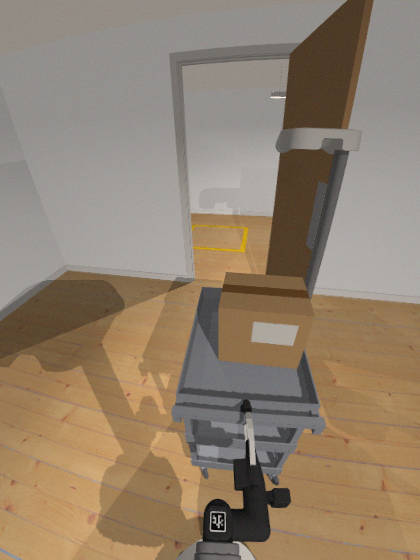

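execute_actions --actions '[{"r2":{"base":{"translate_m":-0.062},"joints":{"gripper_m":0.07},"pace":"default"}}]' --cameras '[]'

execute_actions --actions '[{"r2":{"joints":{"gripper_m":-0.015}}}]' --cameras '["r2_wrist_camera"]'

execute_actions --actions '[{"r2":{"base":{"translate_m":-0.6}}}]' --cameras '["r2_head_camera","r2_wrist_camera"]'

Scene clock: 117.53 s.
r1.base_odometry: x=+1.209 y=+2.519 heading=-1.394 (m, m, rad; r1's odometry frame)
r1.turned_by_wheels: -0.001 (rad since the last result)
r1.turned_by_imu: -0.001 (rad since the last result)
r1.base_tilt: forward=-0.6 right=+0.4 (deg)
r1.lidar_m: 0.67 1.40 1.97 2.85 0.29 0.25 0.35 2.25 1.89 1.90 0.25 0.25
r1.base_status: not commanded
r1.joint_positions: lift_m=+0.150 arm_m=+0.002 wrist_yaw_rad=+3.111 wrist_pitch_rad=-0.006 wrist_roll_rad=-0.013 gripper_m=+0.057
r1.joint_status: not commanded
r1.motor_effort: lift_m=+20(20) arm_m=+0(0) wrist_yaw_rad=+0(1) wrist_pitch_rad=-7(8) wrist_roll_rad=+0(1) gripper_m=-7(5) wheel_0=-4(5) wheel_1=+1(1) wheel_2=+4(11) (%)
r1.hand_pose: x=-0.1126 y=+0.0962 z=+0.3303 quat_wxyz=(+0.015, +0.003, -0.006, +1.000) (m; r1's base frame)
r1.wrist_depth_mm: - 136 - 330 327 325 322 / - 135 - 330 327 324 324 / - 131 238 355 512 544 - / 110 136 - 917 - - - / 1921 - - 946 1229 931 1921 / 1255 1281 196 661 193 668 574 / 866 820 820 116 496 327 325
r2.base_odometry: x=-0.164 y=-2.028 heading=-1.117 (m, m, rad; r2's odometry frame)
r2.turned_by_wheels: +0.000 (rad since the last result)
r2.turned_by_imu: +0.000 (rad since the last result)
r2.base_tilt: forward=+0.6 right=+0.8 (deg)
r2.lidar_m: 0.41 0.44 2.66 2.65 2.91 3.45 3.43 2.62 2.11 2.09 2.31 0.45
r2.base_status: done
r2.joint_positions: lift_m=+0.680 arm_m=+0.003 wrist_yaw_rad=+0.000 wrist_pitch_rad=-0.011 wrist_roll_rad=+1.570 gripper_m=+0.070
r2.joint_status: all done
r2.motor_effort: lift_m=+19(20) arm_m=-2(3) wrist_yaw_rad=-2(28) wrist_pitch_rad=-7(18) wrist_roll_rad=+0(1) gripper_m=-3(21) wheel_0=-2(13) wheel_1=-2(9) wheel_2=+0(15) (%)
r2.hand_pose: x=+0.4622 y=-0.0873 z=+0.8616 quat_wxyz=(+0.707, +0.707, -0.004, +0.004) (m; r2's base frame)
r2.wrist_depth_mm: 1921 - - 190 253 991 433 / 976 424 430 191 254 732 500 / 1008 427 427 190 254 715 512 / - 430 433 192 254 741 517 / - 436 442 193 254 732 521 / - 445 212 192 197 732 521 / - - - 141 257 621 517
pictures: none
No camera images: the call's "cameras" was empty. Leave "cameras" out to get every camera's image.

Scene clock: 119.13 s.
r1.base_odometry: x=+1.209 y=+2.519 heading=-1.394 (m, m, rad; r1's odometry frame)
r1.turned_by_wheels: +0.000 (rad since the last result)
r1.turned_by_imu: +0.000 (rad since the last result)
r1.base_tilt: forward=-0.4 right=+0.2 (deg)
r1.lidar_m: 0.66 1.40 1.95 2.85 0.28 0.25 0.33 2.29 1.91 1.90 0.25 0.27
r1.base_status: not commanded
r1.joint_positions: lift_m=+0.150 arm_m=+0.002 wrist_yaw_rad=+3.111 wrist_pitch_rad=-0.006 wrist_roll_rad=-0.013 gripper_m=+0.057
r1.joint_status: not commanded
r1.motor_effort: lift_m=+20(20) arm_m=+0(0) wrist_yaw_rad=+1(0) wrist_pitch_rad=-7(8) wrist_roll_rad=+0(0) gripper_m=-8(7) wheel_0=-4(4) wheel_1=+1(2) wheel_2=+3(4) (%)
r1.hand_pose: x=-0.1126 y=+0.0962 z=+0.3303 quat_wxyz=(+0.015, +0.003, -0.006, +1.000) (m; r1's base frame)
r1.wrist_depth_mm: - 135 - 334 332 329 325 / - 135 - 334 332 329 327 / - 131 238 355 517 544 - / 110 136 - - - - - / 1921 - - 946 946 931 1921 / 1281 1281 196 661 193 661 574 / 878 809 820 116 496 330 329
r2.base_odometry: x=-0.164 y=-2.028 heading=-1.117 (m, m, rad; r2's odometry frame)
r2.turned_by_wheels: +0.000 (rad since the last result)
r2.turned_by_imu: +0.000 (rad since the last result)
r2.base_tilt: forward=+0.6 right=+0.8 (deg)
r2.lidar_m: 0.43 0.43 2.68 2.65 2.90 3.46 3.42 2.63 2.13 2.10 2.29 0.45
r2.base_status: not commanded
r2.joint_positions: lift_m=+0.680 arm_m=+0.003 wrist_yaw_rad=+0.004 wrist_pitch_rad=-0.010 wrist_roll_rad=+1.570 gripper_m=-0.014
r2.joint_status: all done
r2.on_its_own: wrist_yaw_rad is at rest, and its effort (-14) is outside its rest range (-13 to +13)
r2.motor_effort: lift_m=+19(19) arm_m=-2(2) wrist_yaw_rad=-14(13) wrist_pitch_rad=-12(12) wrist_roll_rad=-1(0) gripper_m=-22(21) wheel_0=-2(2) wheel_1=-1(2) wheel_2=+2(2) (%)
r2.hand_pose: x=+0.4625 y=-0.0862 z=+0.8611 quat_wxyz=(+0.707, +0.707, -0.002, +0.005) (m; r2's base frame)
r2.wrist_depth_mm: 1921 - - 185 246 1397 442 / 931 415 418 185 249 741 496 / 991 421 427 185 249 707 517 / - 430 427 187 250 723 512 / - 430 442 187 250 750 512 / - 436 210 187 189 715 525 / - - - 142 251 591 521
pictures: r2_wrist_camera
Images, in order (width x height): r2_wrist_camera 616x392.

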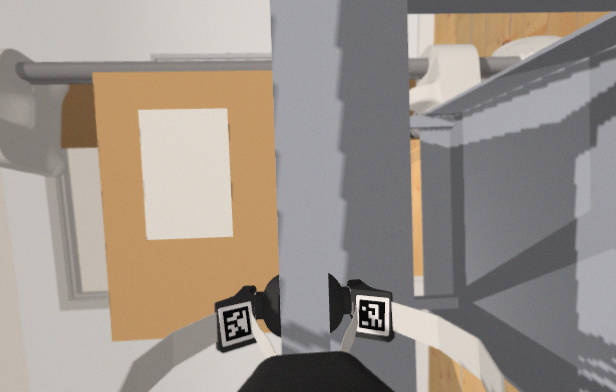

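Scene clock: 122.60 s.
r1.base_odometry: x=+1.209 y=+2.519 heading=-1.394 (m, m, rad; r1's odometry frame)
r1.turned_by_wheels: +0.000 (rad since the last result)
r1.turned_by_imu: +0.000 (rad since the last result)
r1.base_tilt: forward=-0.4 right=+0.1 (deg)
r1.lidar_m: 0.66 1.39 1.94 2.86 3.25 0.82 0.82 2.26 1.91 1.91 0.25 0.25
r1.base_status: not commanded
r1.joint_positions: lift_m=+0.150 arm_m=+0.002 wrist_yaw_rad=+3.111 wrist_pitch_rad=-0.006 wrist_roll_rad=-0.013 gripper_m=+0.057
r1.joint_status: not commanded
r1.motor_effort: lift_m=+20(20) arm_m=+0(0) wrist_yaw_rad=+0(1) wrist_pitch_rad=-8(7) wrist_roll_rad=-1(0) gripper_m=-2(7) wheel_0=-4(4) wheel_1=+1(1) wheel_2=+4(4) (%)
r1.hand_pose: x=-0.1126 y=+0.0962 z=+0.3303 quat_wxyz=(+0.015, +0.003, -0.006, +1.000) (m; r1's base frame)
r1.wrist_depth_mm: - 136 - 917 931 - - / - 135 - 1499 1366 - - / - 131 238 - 931 - - / 110 136 - - - - - / 1921 - - 1756 1255 1756 1921 / 1281 1255 196 1118 193 1060 1042 / 866 809 809 116 820 715 750
r2.base_odometry: x=-0.427 y=-1.489 heading=-1.117 (m, m, rad; r2's odometry frame)
r2.turned_by_wheels: +0.000 (rad since the last result)
r2.turned_by_imu: +0.002 (rad since the last result)
r2.base_tilt: forward=+0.6 right=+0.8 (deg)
r2.lidar_m: 0.42 0.44 2.76 2.75 3.00 2.85 2.83 2.51 2.01 2.01 2.22 0.44
r2.base_status: done
r2.joint_positions: lift_m=+0.680 arm_m=+0.003 wrist_yaw_rad=+0.004 wrist_pitch_rad=-0.010 wrist_roll_rad=+1.570 gripper_m=-0.014
r2.joint_status: not commanded
r2.motor_effort: lift_m=+19(19) arm_m=-2(2) wrist_yaw_rad=-13(34) wrist_pitch_rad=-12(12) wrist_roll_rad=-1(0) gripper_m=-23(26) wheel_0=-1(11) wheel_1=-2(6) wheel_2=+2(19) (%)
r2.hand_pose: x=+0.4625 y=-0.0863 z=+0.8611 quat_wxyz=(+0.707, +0.707, -0.002, +0.005) (m; r2's base frame)
r2.wrist_depth_mm: - - - 254 257 1397 418 / - - 433 193 256 1499 492 / - 427 430 192 256 723 504 / - 430 436 192 254 715 517 / - 433 442 191 254 732 517 / - 433 211 190 188 732 521 / - - - 141 253 621 525
pictures: r2_head_camera, r2_wrist_camera
Images, in order (width x height): r2_head_camera 420x560, r2_wrist_camera 616x392.

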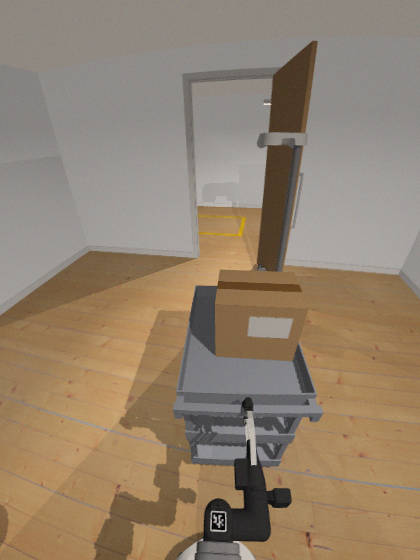

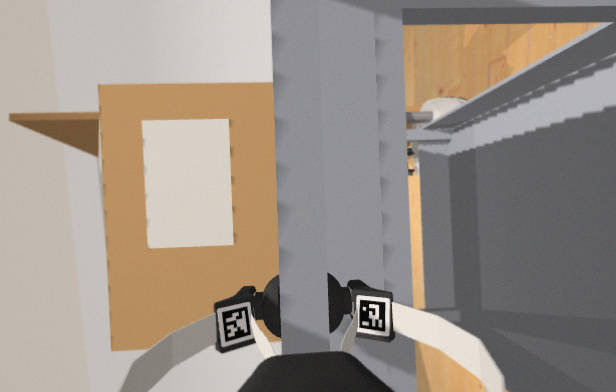

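execute_actions --actions '[{"r2":{"base":{"strafe_m":0.45},"joints":{"wrist_yaw_rad":-0.4,"arm_m":0.1}}}]' --cameras '["r2_head_right_camera"]'

execute_actions --actions '[{"r2":{"base":{"strafe_m":0.5},"joints":{"wrist_yaw_rad":-0.95,"arm_m":0.15}}}]' --cameras '["r2_head_right_camera"]'

Scene clock: 128.67 s.
r1.base_odometry: x=+1.209 y=+2.519 heading=-1.394 (m, m, rad; r1's odometry frame)
r1.turned_by_wheels: +0.000 (rad since the last result)
r1.turned_by_imu: +0.000 (rad since the last result)
r1.base_tilt: forward=-0.4 right=+0.2 (deg)
r1.lidar_m: 0.67 1.38 1.97 2.85 3.23 0.91 0.96 2.26 1.91 1.90 0.25 0.25
r1.base_status: not commanded
r1.joint_positions: lift_m=+0.150 arm_m=+0.002 wrist_yaw_rad=+3.111 wrist_pitch_rad=-0.006 wrist_roll_rad=-0.013 gripper_m=+0.057
r1.joint_status: not commanded
r1.motor_effort: lift_m=+20(20) arm_m=+0(0) wrist_yaw_rad=+0(1) wrist_pitch_rad=-8(8) wrist_roll_rad=-1(0) gripper_m=-5(4) wheel_0=-4(4) wheel_1=+2(2) wheel_2=+4(3) (%)
r1.hand_pose: x=-0.1126 y=+0.0962 z=+0.3303 quat_wxyz=(+0.015, +0.003, -0.006, +1.000) (m; r1's base frame)
r1.wrist_depth_mm: - 135 - - 960 - - / - 135 - - 1336 - - / - 131 238 - 991 - - / 110 136 - - - - - / 1921 - - - 991 1499 1921 / 1255 1281 196 1205 193 991 1042 / 866 820 820 116 820 715 759
r2.base_odometry: x=-0.022 y=-1.292 heading=-1.117 (m, m, rad; r2's odometry frame)
r2.turned_by_wheels: +0.000 (rad since the last result)
r2.turned_by_imu: -0.025 (rad since the last result)
r2.base_tilt: forward=+0.6 right=+0.9 (deg)
r2.lidar_m: 0.48 2.90 2.34 2.30 2.46 2.81 2.77 3.03 2.47 2.44 0.49 0.46
r2.base_status: done
r2.joint_positions: lift_m=+0.680 arm_m=+0.100 wrist_yaw_rad=-0.399 wrist_pitch_rad=-0.010 wrist_roll_rad=+1.570 gripper_m=-0.015
r2.joint_status: all done
r2.motor_effort: lift_m=+19(20) arm_m=+0(13) wrist_yaw_rad=-4(100) wrist_pitch_rad=-12(12) wrist_roll_rad=+1(0) gripper_m=-15(25) wheel_0=-4(24) wheel_1=+0(9) wheel_2=+1(15) (%)
r2.hand_pose: x=+0.5026 y=-0.1927 z=+0.8612 quat_wxyz=(+0.694, +0.692, -0.144, -0.137) (m; r2's base frame)
r2.wrist_depth_mm: - - - 170 234 1576 480 / - 402 407 172 234 715 508 / - 407 410 172 235 715 508 / - 413 418 173 236 723 512 / - 415 424 174 237 723 521 / - 424 427 175 236 691 521 / - - - 155 238 591 504
pictures: r2_head_right_camera
Images, in order (width x height): r2_head_right_camera 420x672.

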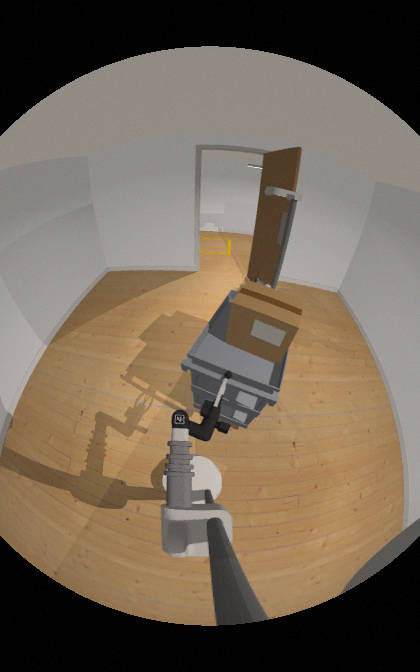

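Scene clock: 131.67 s.
r1.base_odometry: x=+1.209 y=+2.519 heading=-1.394 (m, m, rad; r1's odometry frame)
r1.turned_by_wheels: +0.000 (rad since the last result)
r1.turned_by_imu: +0.000 (rad since the last result)
r1.base_tilt: forward=-0.4 right=+0.3 (deg)
r1.lidar_m: 0.69 1.41 1.96 2.85 1.78 1.13 4.20 2.27 1.91 1.89 0.25 0.25
r1.base_status: not commanded
r1.joint_positions: lift_m=+0.150 arm_m=+0.002 wrist_yaw_rad=+3.111 wrist_pitch_rad=-0.006 wrist_roll_rad=-0.013 gripper_m=+0.057
r1.joint_status: not commanded
r1.motor_effort: lift_m=+20(20) arm_m=+0(0) wrist_yaw_rad=-1(1) wrist_pitch_rad=-8(7) wrist_roll_rad=-1(1) gripper_m=-4(4) wheel_0=-4(4) wheel_1=+1(1) wheel_2=+4(3) (%)
r1.hand_pose: x=-0.1126 y=+0.0962 z=+0.3303 quat_wxyz=(+0.015, +0.003, -0.006, +1.000) (m; r1's base frame)
r1.wrist_depth_mm: - 136 - - - 1397 - / - 135 - - 1499 1366 - / - 131 238 - - 1255 - / 110 136 - - - - - / 1921 - - - 1537 1281 1618 / 1281 1255 196 1229 193 1098 1042 / 866 809 820 116 820 715 750
r2.base_odometry: x=+0.427 y=-1.073 heading=-1.118 (m, m, rad; r2's odometry frame)
r2.turned_by_wheels: +0.000 (rad since the last result)
r2.turned_by_imu: -0.006 (rad since the last result)
r2.base_tilt: forward=+0.6 right=+0.8 (deg)
r2.lidar_m: 0.55 2.32 1.84 1.81 1.93 2.76 2.71 2.95 2.96 2.94 0.40 0.41
r2.base_status: done
r2.joint_positions: lift_m=+0.680 arm_m=+0.150 wrist_yaw_rad=-0.952 wrist_pitch_rad=-0.009 wrist_roll_rad=+1.570 gripper_m=-0.015
r2.joint_status: all done
r2.motor_effort: lift_m=+20(19) arm_m=+0(11) wrist_yaw_rad=+5(95) wrist_pitch_rad=-13(14) wrist_roll_rad=-2(0) gripper_m=-13(19) wheel_0=-2(20) wheel_1=+0(12) wheel_2=+0(8) (%)
r2.hand_pose: x=+0.4171 y=-0.2857 z=+0.8610 quat_wxyz=(+0.630, +0.627, -0.327, -0.321) (m; r2's base frame)
r2.wrist_depth_mm: - - - 168 230 1537 477 / - 399 404 169 232 699 508 / - 410 410 172 233 723 512 / - 413 415 172 236 732 512 / - 421 427 174 236 723 517 / - 424 433 174 236 691 521 / - 1921 - 155 239 569 500
pictures: r2_head_right_camera
Images, in order (width x height): r2_head_right_camera 420x672.

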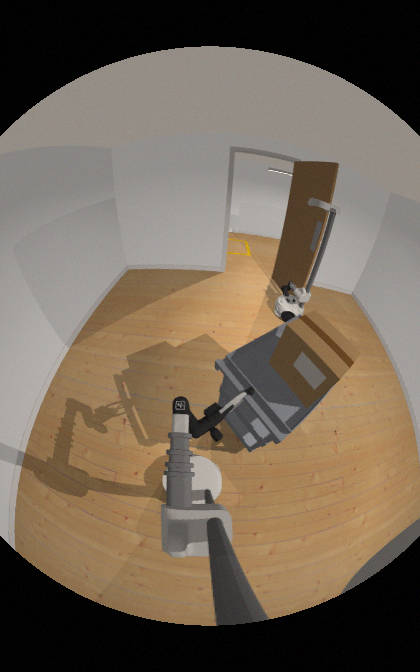

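execute_actions --actions '[{"r2":{"base":{"strafe_m":-0.2},"joints":{"wrist_yaw_rad":-0.5,"arm_m":0.12},"pace":"slow"}}]' --cameras '[]'

execute_actions --actions '[{"r2":{"base":{"strafe_m":-0.2},"joints":{"wrist_yaw_rad":-0.1,"arm_m":0.05},"pace":"slow"}}]' --cameras '[]'

execute_actions --actions '[{"r2":{"base":{"rotate_rad":-0.12},"joints":{"wrist_yaw_rad":0.05},"pace":"slow"}}]' --cameras '["r2_head_camera"]'

Scene clock: 140.27 s.
r1.base_odometry: x=+1.209 y=+2.519 heading=-1.394 (m, m, rad; r1's odometry frame)
r1.turned_by_wheels: +0.000 (rad since the last result)
r1.turned_by_imu: +0.000 (rad since the last result)
r1.base_tilt: forward=-0.4 right=+0.1 (deg)
r1.lidar_m: 0.69 1.39 1.95 2.86 3.23 1.02 4.20 2.25 1.89 1.91 0.25 0.26
r1.base_status: not commanded
r1.joint_positions: lift_m=+0.150 arm_m=+0.002 wrist_yaw_rad=+3.111 wrist_pitch_rad=-0.006 wrist_roll_rad=-0.013 gripper_m=+0.057
r1.joint_status: not commanded
r1.motor_effort: lift_m=+20(20) arm_m=+0(0) wrist_yaw_rad=+1(0) wrist_pitch_rad=-8(8) wrist_roll_rad=-1(0) gripper_m=-3(6) wheel_0=-4(4) wheel_1=+2(1) wheel_2=+3(4) (%)
r1.hand_pose: x=-0.1126 y=+0.0962 z=+0.3303 quat_wxyz=(+0.015, +0.003, -0.006, +1.000) (m; r1's base frame)
r1.wrist_depth_mm: - 135 - - 1308 - - / - 135 - - 1336 1366 - / - 131 238 - 1255 1229 - / 110 136 - - - - - / 1921 - - - 1255 1229 1756 / 1255 1255 196 1205 193 1078 1042 / 866 809 809 116 820 715 750
r2.base_odometry: x=+0.248 y=-1.161 heading=-1.117 (m, m, rad; r2's odometry frame)
r2.turned_by_wheels: +0.001 (rad since the last result)
r2.turned_by_imu: +0.003 (rad since the last result)
r2.base_tilt: forward=+0.6 right=+0.8 (deg)
r2.lidar_m: 0.54 2.56 2.02 1.99 2.15 2.80 2.75 2.98 2.78 2.72 0.37 0.39
r2.base_status: done
r2.joint_positions: lift_m=+0.680 arm_m=+0.121 wrist_yaw_rad=-0.491 wrist_pitch_rad=-0.010 wrist_roll_rad=+1.570 gripper_m=-0.015
r2.joint_status: all done
r2.on_its_own: wrist_yaw_rad is at rest, and its effort (-27) is outside its rest range (-13 to +13)
r2.motor_effort: lift_m=+20(19) arm_m=-3(7) wrist_yaw_rad=-27(61) wrist_pitch_rad=-12(13) wrist_roll_rad=-1(0) gripper_m=-13(18) wheel_0=+8(20) wheel_1=-3(10) wheel_2=+4(11) (%)
r2.hand_pose: x=+0.5047 y=-0.2131 z=+0.8612 quat_wxyz=(+0.687, +0.685, -0.175, -0.168) (m; r2's base frame)
r2.wrist_depth_mm: 327 324 329 107 163 627 508 / - 349 353 116 176 661 504 / - 377 384 124 190 676 508 / - 415 418 135 206 676 517 / - - - 148 227 1464 512 / - - - 163 235 1618 473 / - - - 152 272 1464 1138
pictures: none
No camera images: the call's "cameras" was empty. Leave "cameras" out to get every camera's image.

Scene clock: 143.40 s.
r1.base_odometry: x=+1.209 y=+2.519 heading=-1.394 (m, m, rad; r1's odometry frame)
r1.turned_by_wheels: +0.000 (rad since the last result)
r1.turned_by_imu: +0.000 (rad since the last result)
r1.base_tilt: forward=-0.5 right=+0.3 (deg)
r1.lidar_m: 0.66 1.40 1.92 2.85 3.23 0.96 1.17 2.27 1.91 1.90 0.25 0.26
r1.base_status: not commanded
r1.joint_positions: lift_m=+0.150 arm_m=+0.002 wrist_yaw_rad=+3.111 wrist_pitch_rad=-0.006 wrist_roll_rad=-0.013 gripper_m=+0.057
r1.joint_status: not commanded
r1.motor_effort: lift_m=+20(20) arm_m=+0(0) wrist_yaw_rad=+1(1) wrist_pitch_rad=-7(8) wrist_roll_rad=+0(0) gripper_m=-5(5) wheel_0=-4(4) wheel_1=+1(1) wheel_2=+3(4) (%)
r1.hand_pose: x=-0.1126 y=+0.0962 z=+0.3303 quat_wxyz=(+0.015, +0.003, -0.006, +1.000) (m; r1's base frame)
r1.wrist_depth_mm: - 136 - - 1078 - - / - 135 - - 1336 1397 - / - 131 238 - 1160 1366 - / 110 136 - - - - - / 1921 - - - 1098 1430 1921 / 1255 1255 196 1205 193 1060 1042 / 878 820 831 116 809 715 750
r2.base_odometry: x=+0.068 y=-1.249 heading=-1.116 (m, m, rad; r2's odometry frame)
r2.turned_by_wheels: +0.001 (rad since the last result)
r2.turned_by_imu: +0.003 (rad since the last result)
r2.base_tilt: forward=+0.6 right=+0.8 (deg)
r2.lidar_m: 0.51 2.81 2.22 2.20 2.38 2.79 2.76 2.99 2.58 2.54 0.52 0.34
r2.base_status: done
r2.joint_positions: lift_m=+0.680 arm_m=+0.051 wrist_yaw_rad=-0.092 wrist_pitch_rad=-0.010 wrist_roll_rad=+1.570 gripper_m=-0.015
r2.joint_status: all done
r2.on_its_own: wrist_yaw_rad is at rest, and its effort (-25) is outside its rest range (-13 to +13)
r2.motor_effort: lift_m=+19(20) arm_m=-4(7) wrist_yaw_rad=-25(76) wrist_pitch_rad=-12(12) wrist_roll_rad=-2(2) gripper_m=-11(16) wheel_0=+8(23) wheel_1=-2(12) wheel_2=+5(7) (%)
r2.hand_pose: x=+0.5008 y=-0.1134 z=+0.8611 quat_wxyz=(+0.707, +0.706, -0.036, -0.029) (m; r2's base frame)
r2.wrist_depth_mm: 300 301 306 - 130 132 508 / - 334 340 - 144 150 504 / - 377 389 - 162 597 504 / - - - 103 186 603 517 / - - - 116 216 1618 480 / - - - 144 238 1618 452 / - - - 132 332 366 377
pictures: none
No camera images: the call's "cameras" was empty. Leave "cameras" out to get every camera's image.

Scene clock: 144.47 s.
r1.base_odometry: x=+1.209 y=+2.519 heading=-1.394 (m, m, rad; r1's odometry frame)
r1.turned_by_wheels: +0.000 (rad since the last result)
r1.turned_by_imu: +0.000 (rad since the last result)
r1.base_tilt: forward=-0.7 right=+0.2 (deg)
r1.lidar_m: 0.67 1.40 1.94 2.87 3.25 0.96 1.13 2.29 1.91 1.89 0.25 0.25
r1.base_status: not commanded
r1.joint_positions: lift_m=+0.150 arm_m=+0.002 wrist_yaw_rad=+3.111 wrist_pitch_rad=-0.006 wrist_roll_rad=-0.013 gripper_m=+0.057
r1.joint_status: not commanded
r1.motor_effort: lift_m=+20(20) arm_m=+0(0) wrist_yaw_rad=+0(0) wrist_pitch_rad=-8(9) wrist_roll_rad=-1(1) gripper_m=-7(2) wheel_0=-4(4) wheel_1=+2(1) wheel_2=+4(3) (%)
r1.hand_pose: x=-0.1126 y=+0.0962 z=+0.3303 quat_wxyz=(+0.015, +0.003, -0.006, +1.000) (m; r1's base frame)
r1.wrist_depth_mm: - 135 - - 1078 - - / - 135 - - 1336 1537 - / - 131 238 - 1118 - - / 110 136 - - - - - / 1921 - - - 1078 1397 1921 / 1281 1281 196 1205 193 1060 1025 / 866 809 820 116 820 715 759
r2.base_odometry: x=+0.068 y=-1.249 heading=-1.235 (m, m, rad; r2's odometry frame)
r2.turned_by_wheels: -0.119 (rad since the last result)
r2.turned_by_imu: -0.118 (rad since the last result)
r2.base_tilt: forward=+0.6 right=+0.8 (deg)
r2.lidar_m: 0.48 3.11 2.29 2.20 2.27 2.88 2.76 2.90 2.63 2.55 2.66 0.35
r2.base_status: done
r2.joint_positions: lift_m=+0.680 arm_m=+0.050 wrist_yaw_rad=+0.049 wrist_pitch_rad=-0.010 wrist_roll_rad=+1.570 gripper_m=-0.015
r2.joint_status: all done
r2.motor_effort: lift_m=+19(20) arm_m=-2(4) wrist_yaw_rad=+3(45) wrist_pitch_rad=-12(12) wrist_roll_rad=-1(2) gripper_m=-13(12) wheel_0=+3(13) wheel_1=+3(5) wheel_2=+3(3) (%)
r2.hand_pose: x=+0.5137 y=-0.0733 z=+0.8611 quat_wxyz=(+0.707, +0.707, +0.014, +0.021) (m; r2's base frame)
r2.wrist_depth_mm: 301 303 306 - 132 135 504 / - 338 343 - 147 155 504 / - 379 387 - 165 634 504 / - - - 105 189 627 512 / - - - 119 219 1576 480 / - - - 147 238 1661 449 / - - - 136 325 366 375
pictures: r2_head_camera
Images, in order (width x height): r2_head_camera 420x560.

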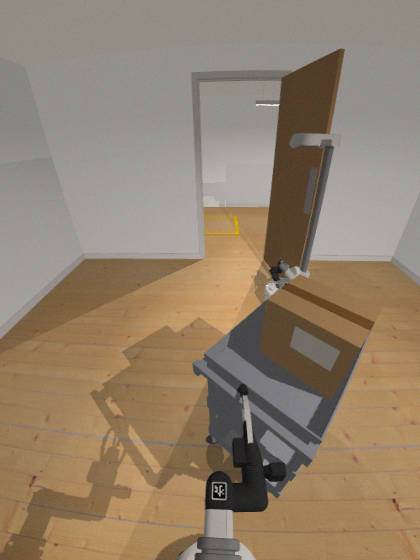

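execute_actions --actions '[{"r2":{"base":{"rotate_rad":-0.45},"joints":{"wrist_yaw_rad":0},"pace":"slow"}}]' --cameras '["r2_head_camera","r2_wrist_camera"]'

Scene clock: 147.93 s.
r1.base_odometry: x=+1.209 y=+2.519 heading=-1.394 (m, m, rad; r1's odometry frame)
r1.turned_by_wheels: +0.000 (rad since the last result)
r1.turned_by_imu: +0.000 (rad since the last result)
r1.base_tilt: forward=-0.4 right=+0.2 (deg)
r1.lidar_m: 0.67 1.40 1.95 2.85 3.25 0.98 1.04 2.26 1.91 1.90 0.25 0.25
r1.base_status: not commanded
r1.joint_positions: lift_m=+0.150 arm_m=+0.002 wrist_yaw_rad=+3.111 wrist_pitch_rad=-0.006 wrist_roll_rad=-0.013 gripper_m=+0.057
r1.joint_status: not commanded
r1.motor_effort: lift_m=+20(20) arm_m=-1(0) wrist_yaw_rad=+1(0) wrist_pitch_rad=-7(8) wrist_roll_rad=+0(0) gripper_m=-6(6) wheel_0=-4(4) wheel_1=+2(2) wheel_2=+4(4) (%)
r1.hand_pose: x=-0.1126 y=+0.0962 z=+0.3303 quat_wxyz=(+0.015, +0.003, -0.006, +1.000) (m; r1's base frame)
r1.wrist_depth_mm: - 135 - - 1060 - - / - 135 - 1499 1336 - - / - 131 238 - 1078 - - / 110 136 - - - - - / 1863 - - 1756 1060 1756 1983 / 1255 1255 196 1229 193 1060 1060 / 878 809 809 116 820 715 759
r2.base_odometry: x=+0.068 y=-1.249 heading=-1.684 (m, m, rad; r2's odometry frame)
r2.turned_by_wheels: -0.449 (rad since the last result)
r2.turned_by_imu: -0.443 (rad since the last result)
r2.base_tilt: forward=+0.6 right=+0.8 (deg)
r2.lidar_m: 0.43 0.46 2.90 2.25 2.21 2.35 2.79 2.75 2.96 2.58 2.53 0.49
r2.base_status: done
r2.joint_positions: lift_m=+0.680 arm_m=+0.050 wrist_yaw_rad=+0.005 wrist_pitch_rad=-0.010 wrist_roll_rad=+1.570 gripper_m=-0.015
r2.joint_status: all done
r2.on_its_own: wrist_yaw_rad is at rest, and its effort (-15) is outside its rest range (-13 to +13)
r2.motor_effort: lift_m=+20(19) arm_m=-2(2) wrist_yaw_rad=-15(66) wrist_pitch_rad=-12(13) wrist_roll_rad=-2(0) gripper_m=-14(14) wheel_0=+7(20) wheel_1=+4(8) wheel_2=+5(12) (%)
r2.hand_pose: x=+0.5101 y=-0.0860 z=+0.8611 quat_wxyz=(+0.707, +0.707, -0.002, +0.005) (m; r2's base frame)
r2.wrist_depth_mm: - - - 191 256 1499 1008 / - 427 433 188 253 1576 480 / - 424 430 184 249 676 508 / - 421 424 182 246 723 512 / - 418 424 178 239 732 517 / - 415 418 175 237 732 517 / - 415 - 154 233 609 525
pictures: r2_head_camera, r2_wrist_camera
Images, in order (width x height): r2_head_camera 420x560, r2_wrist_camera 616x392.

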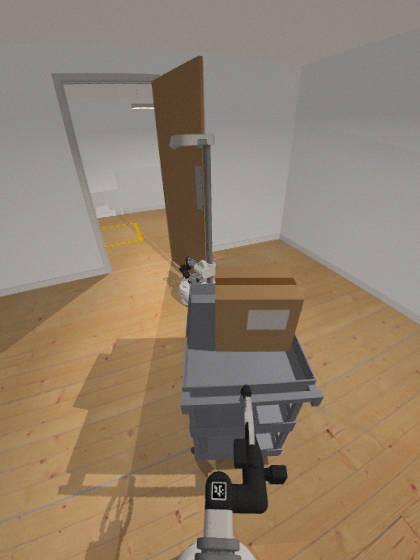

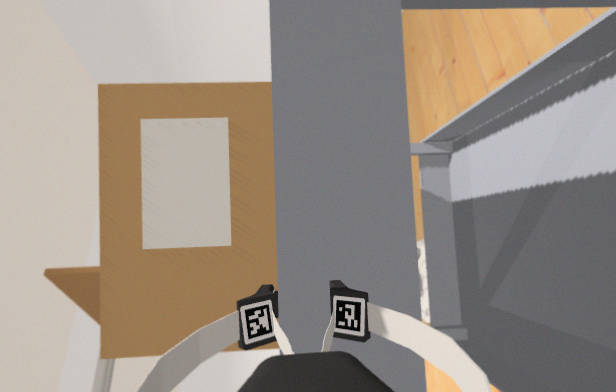

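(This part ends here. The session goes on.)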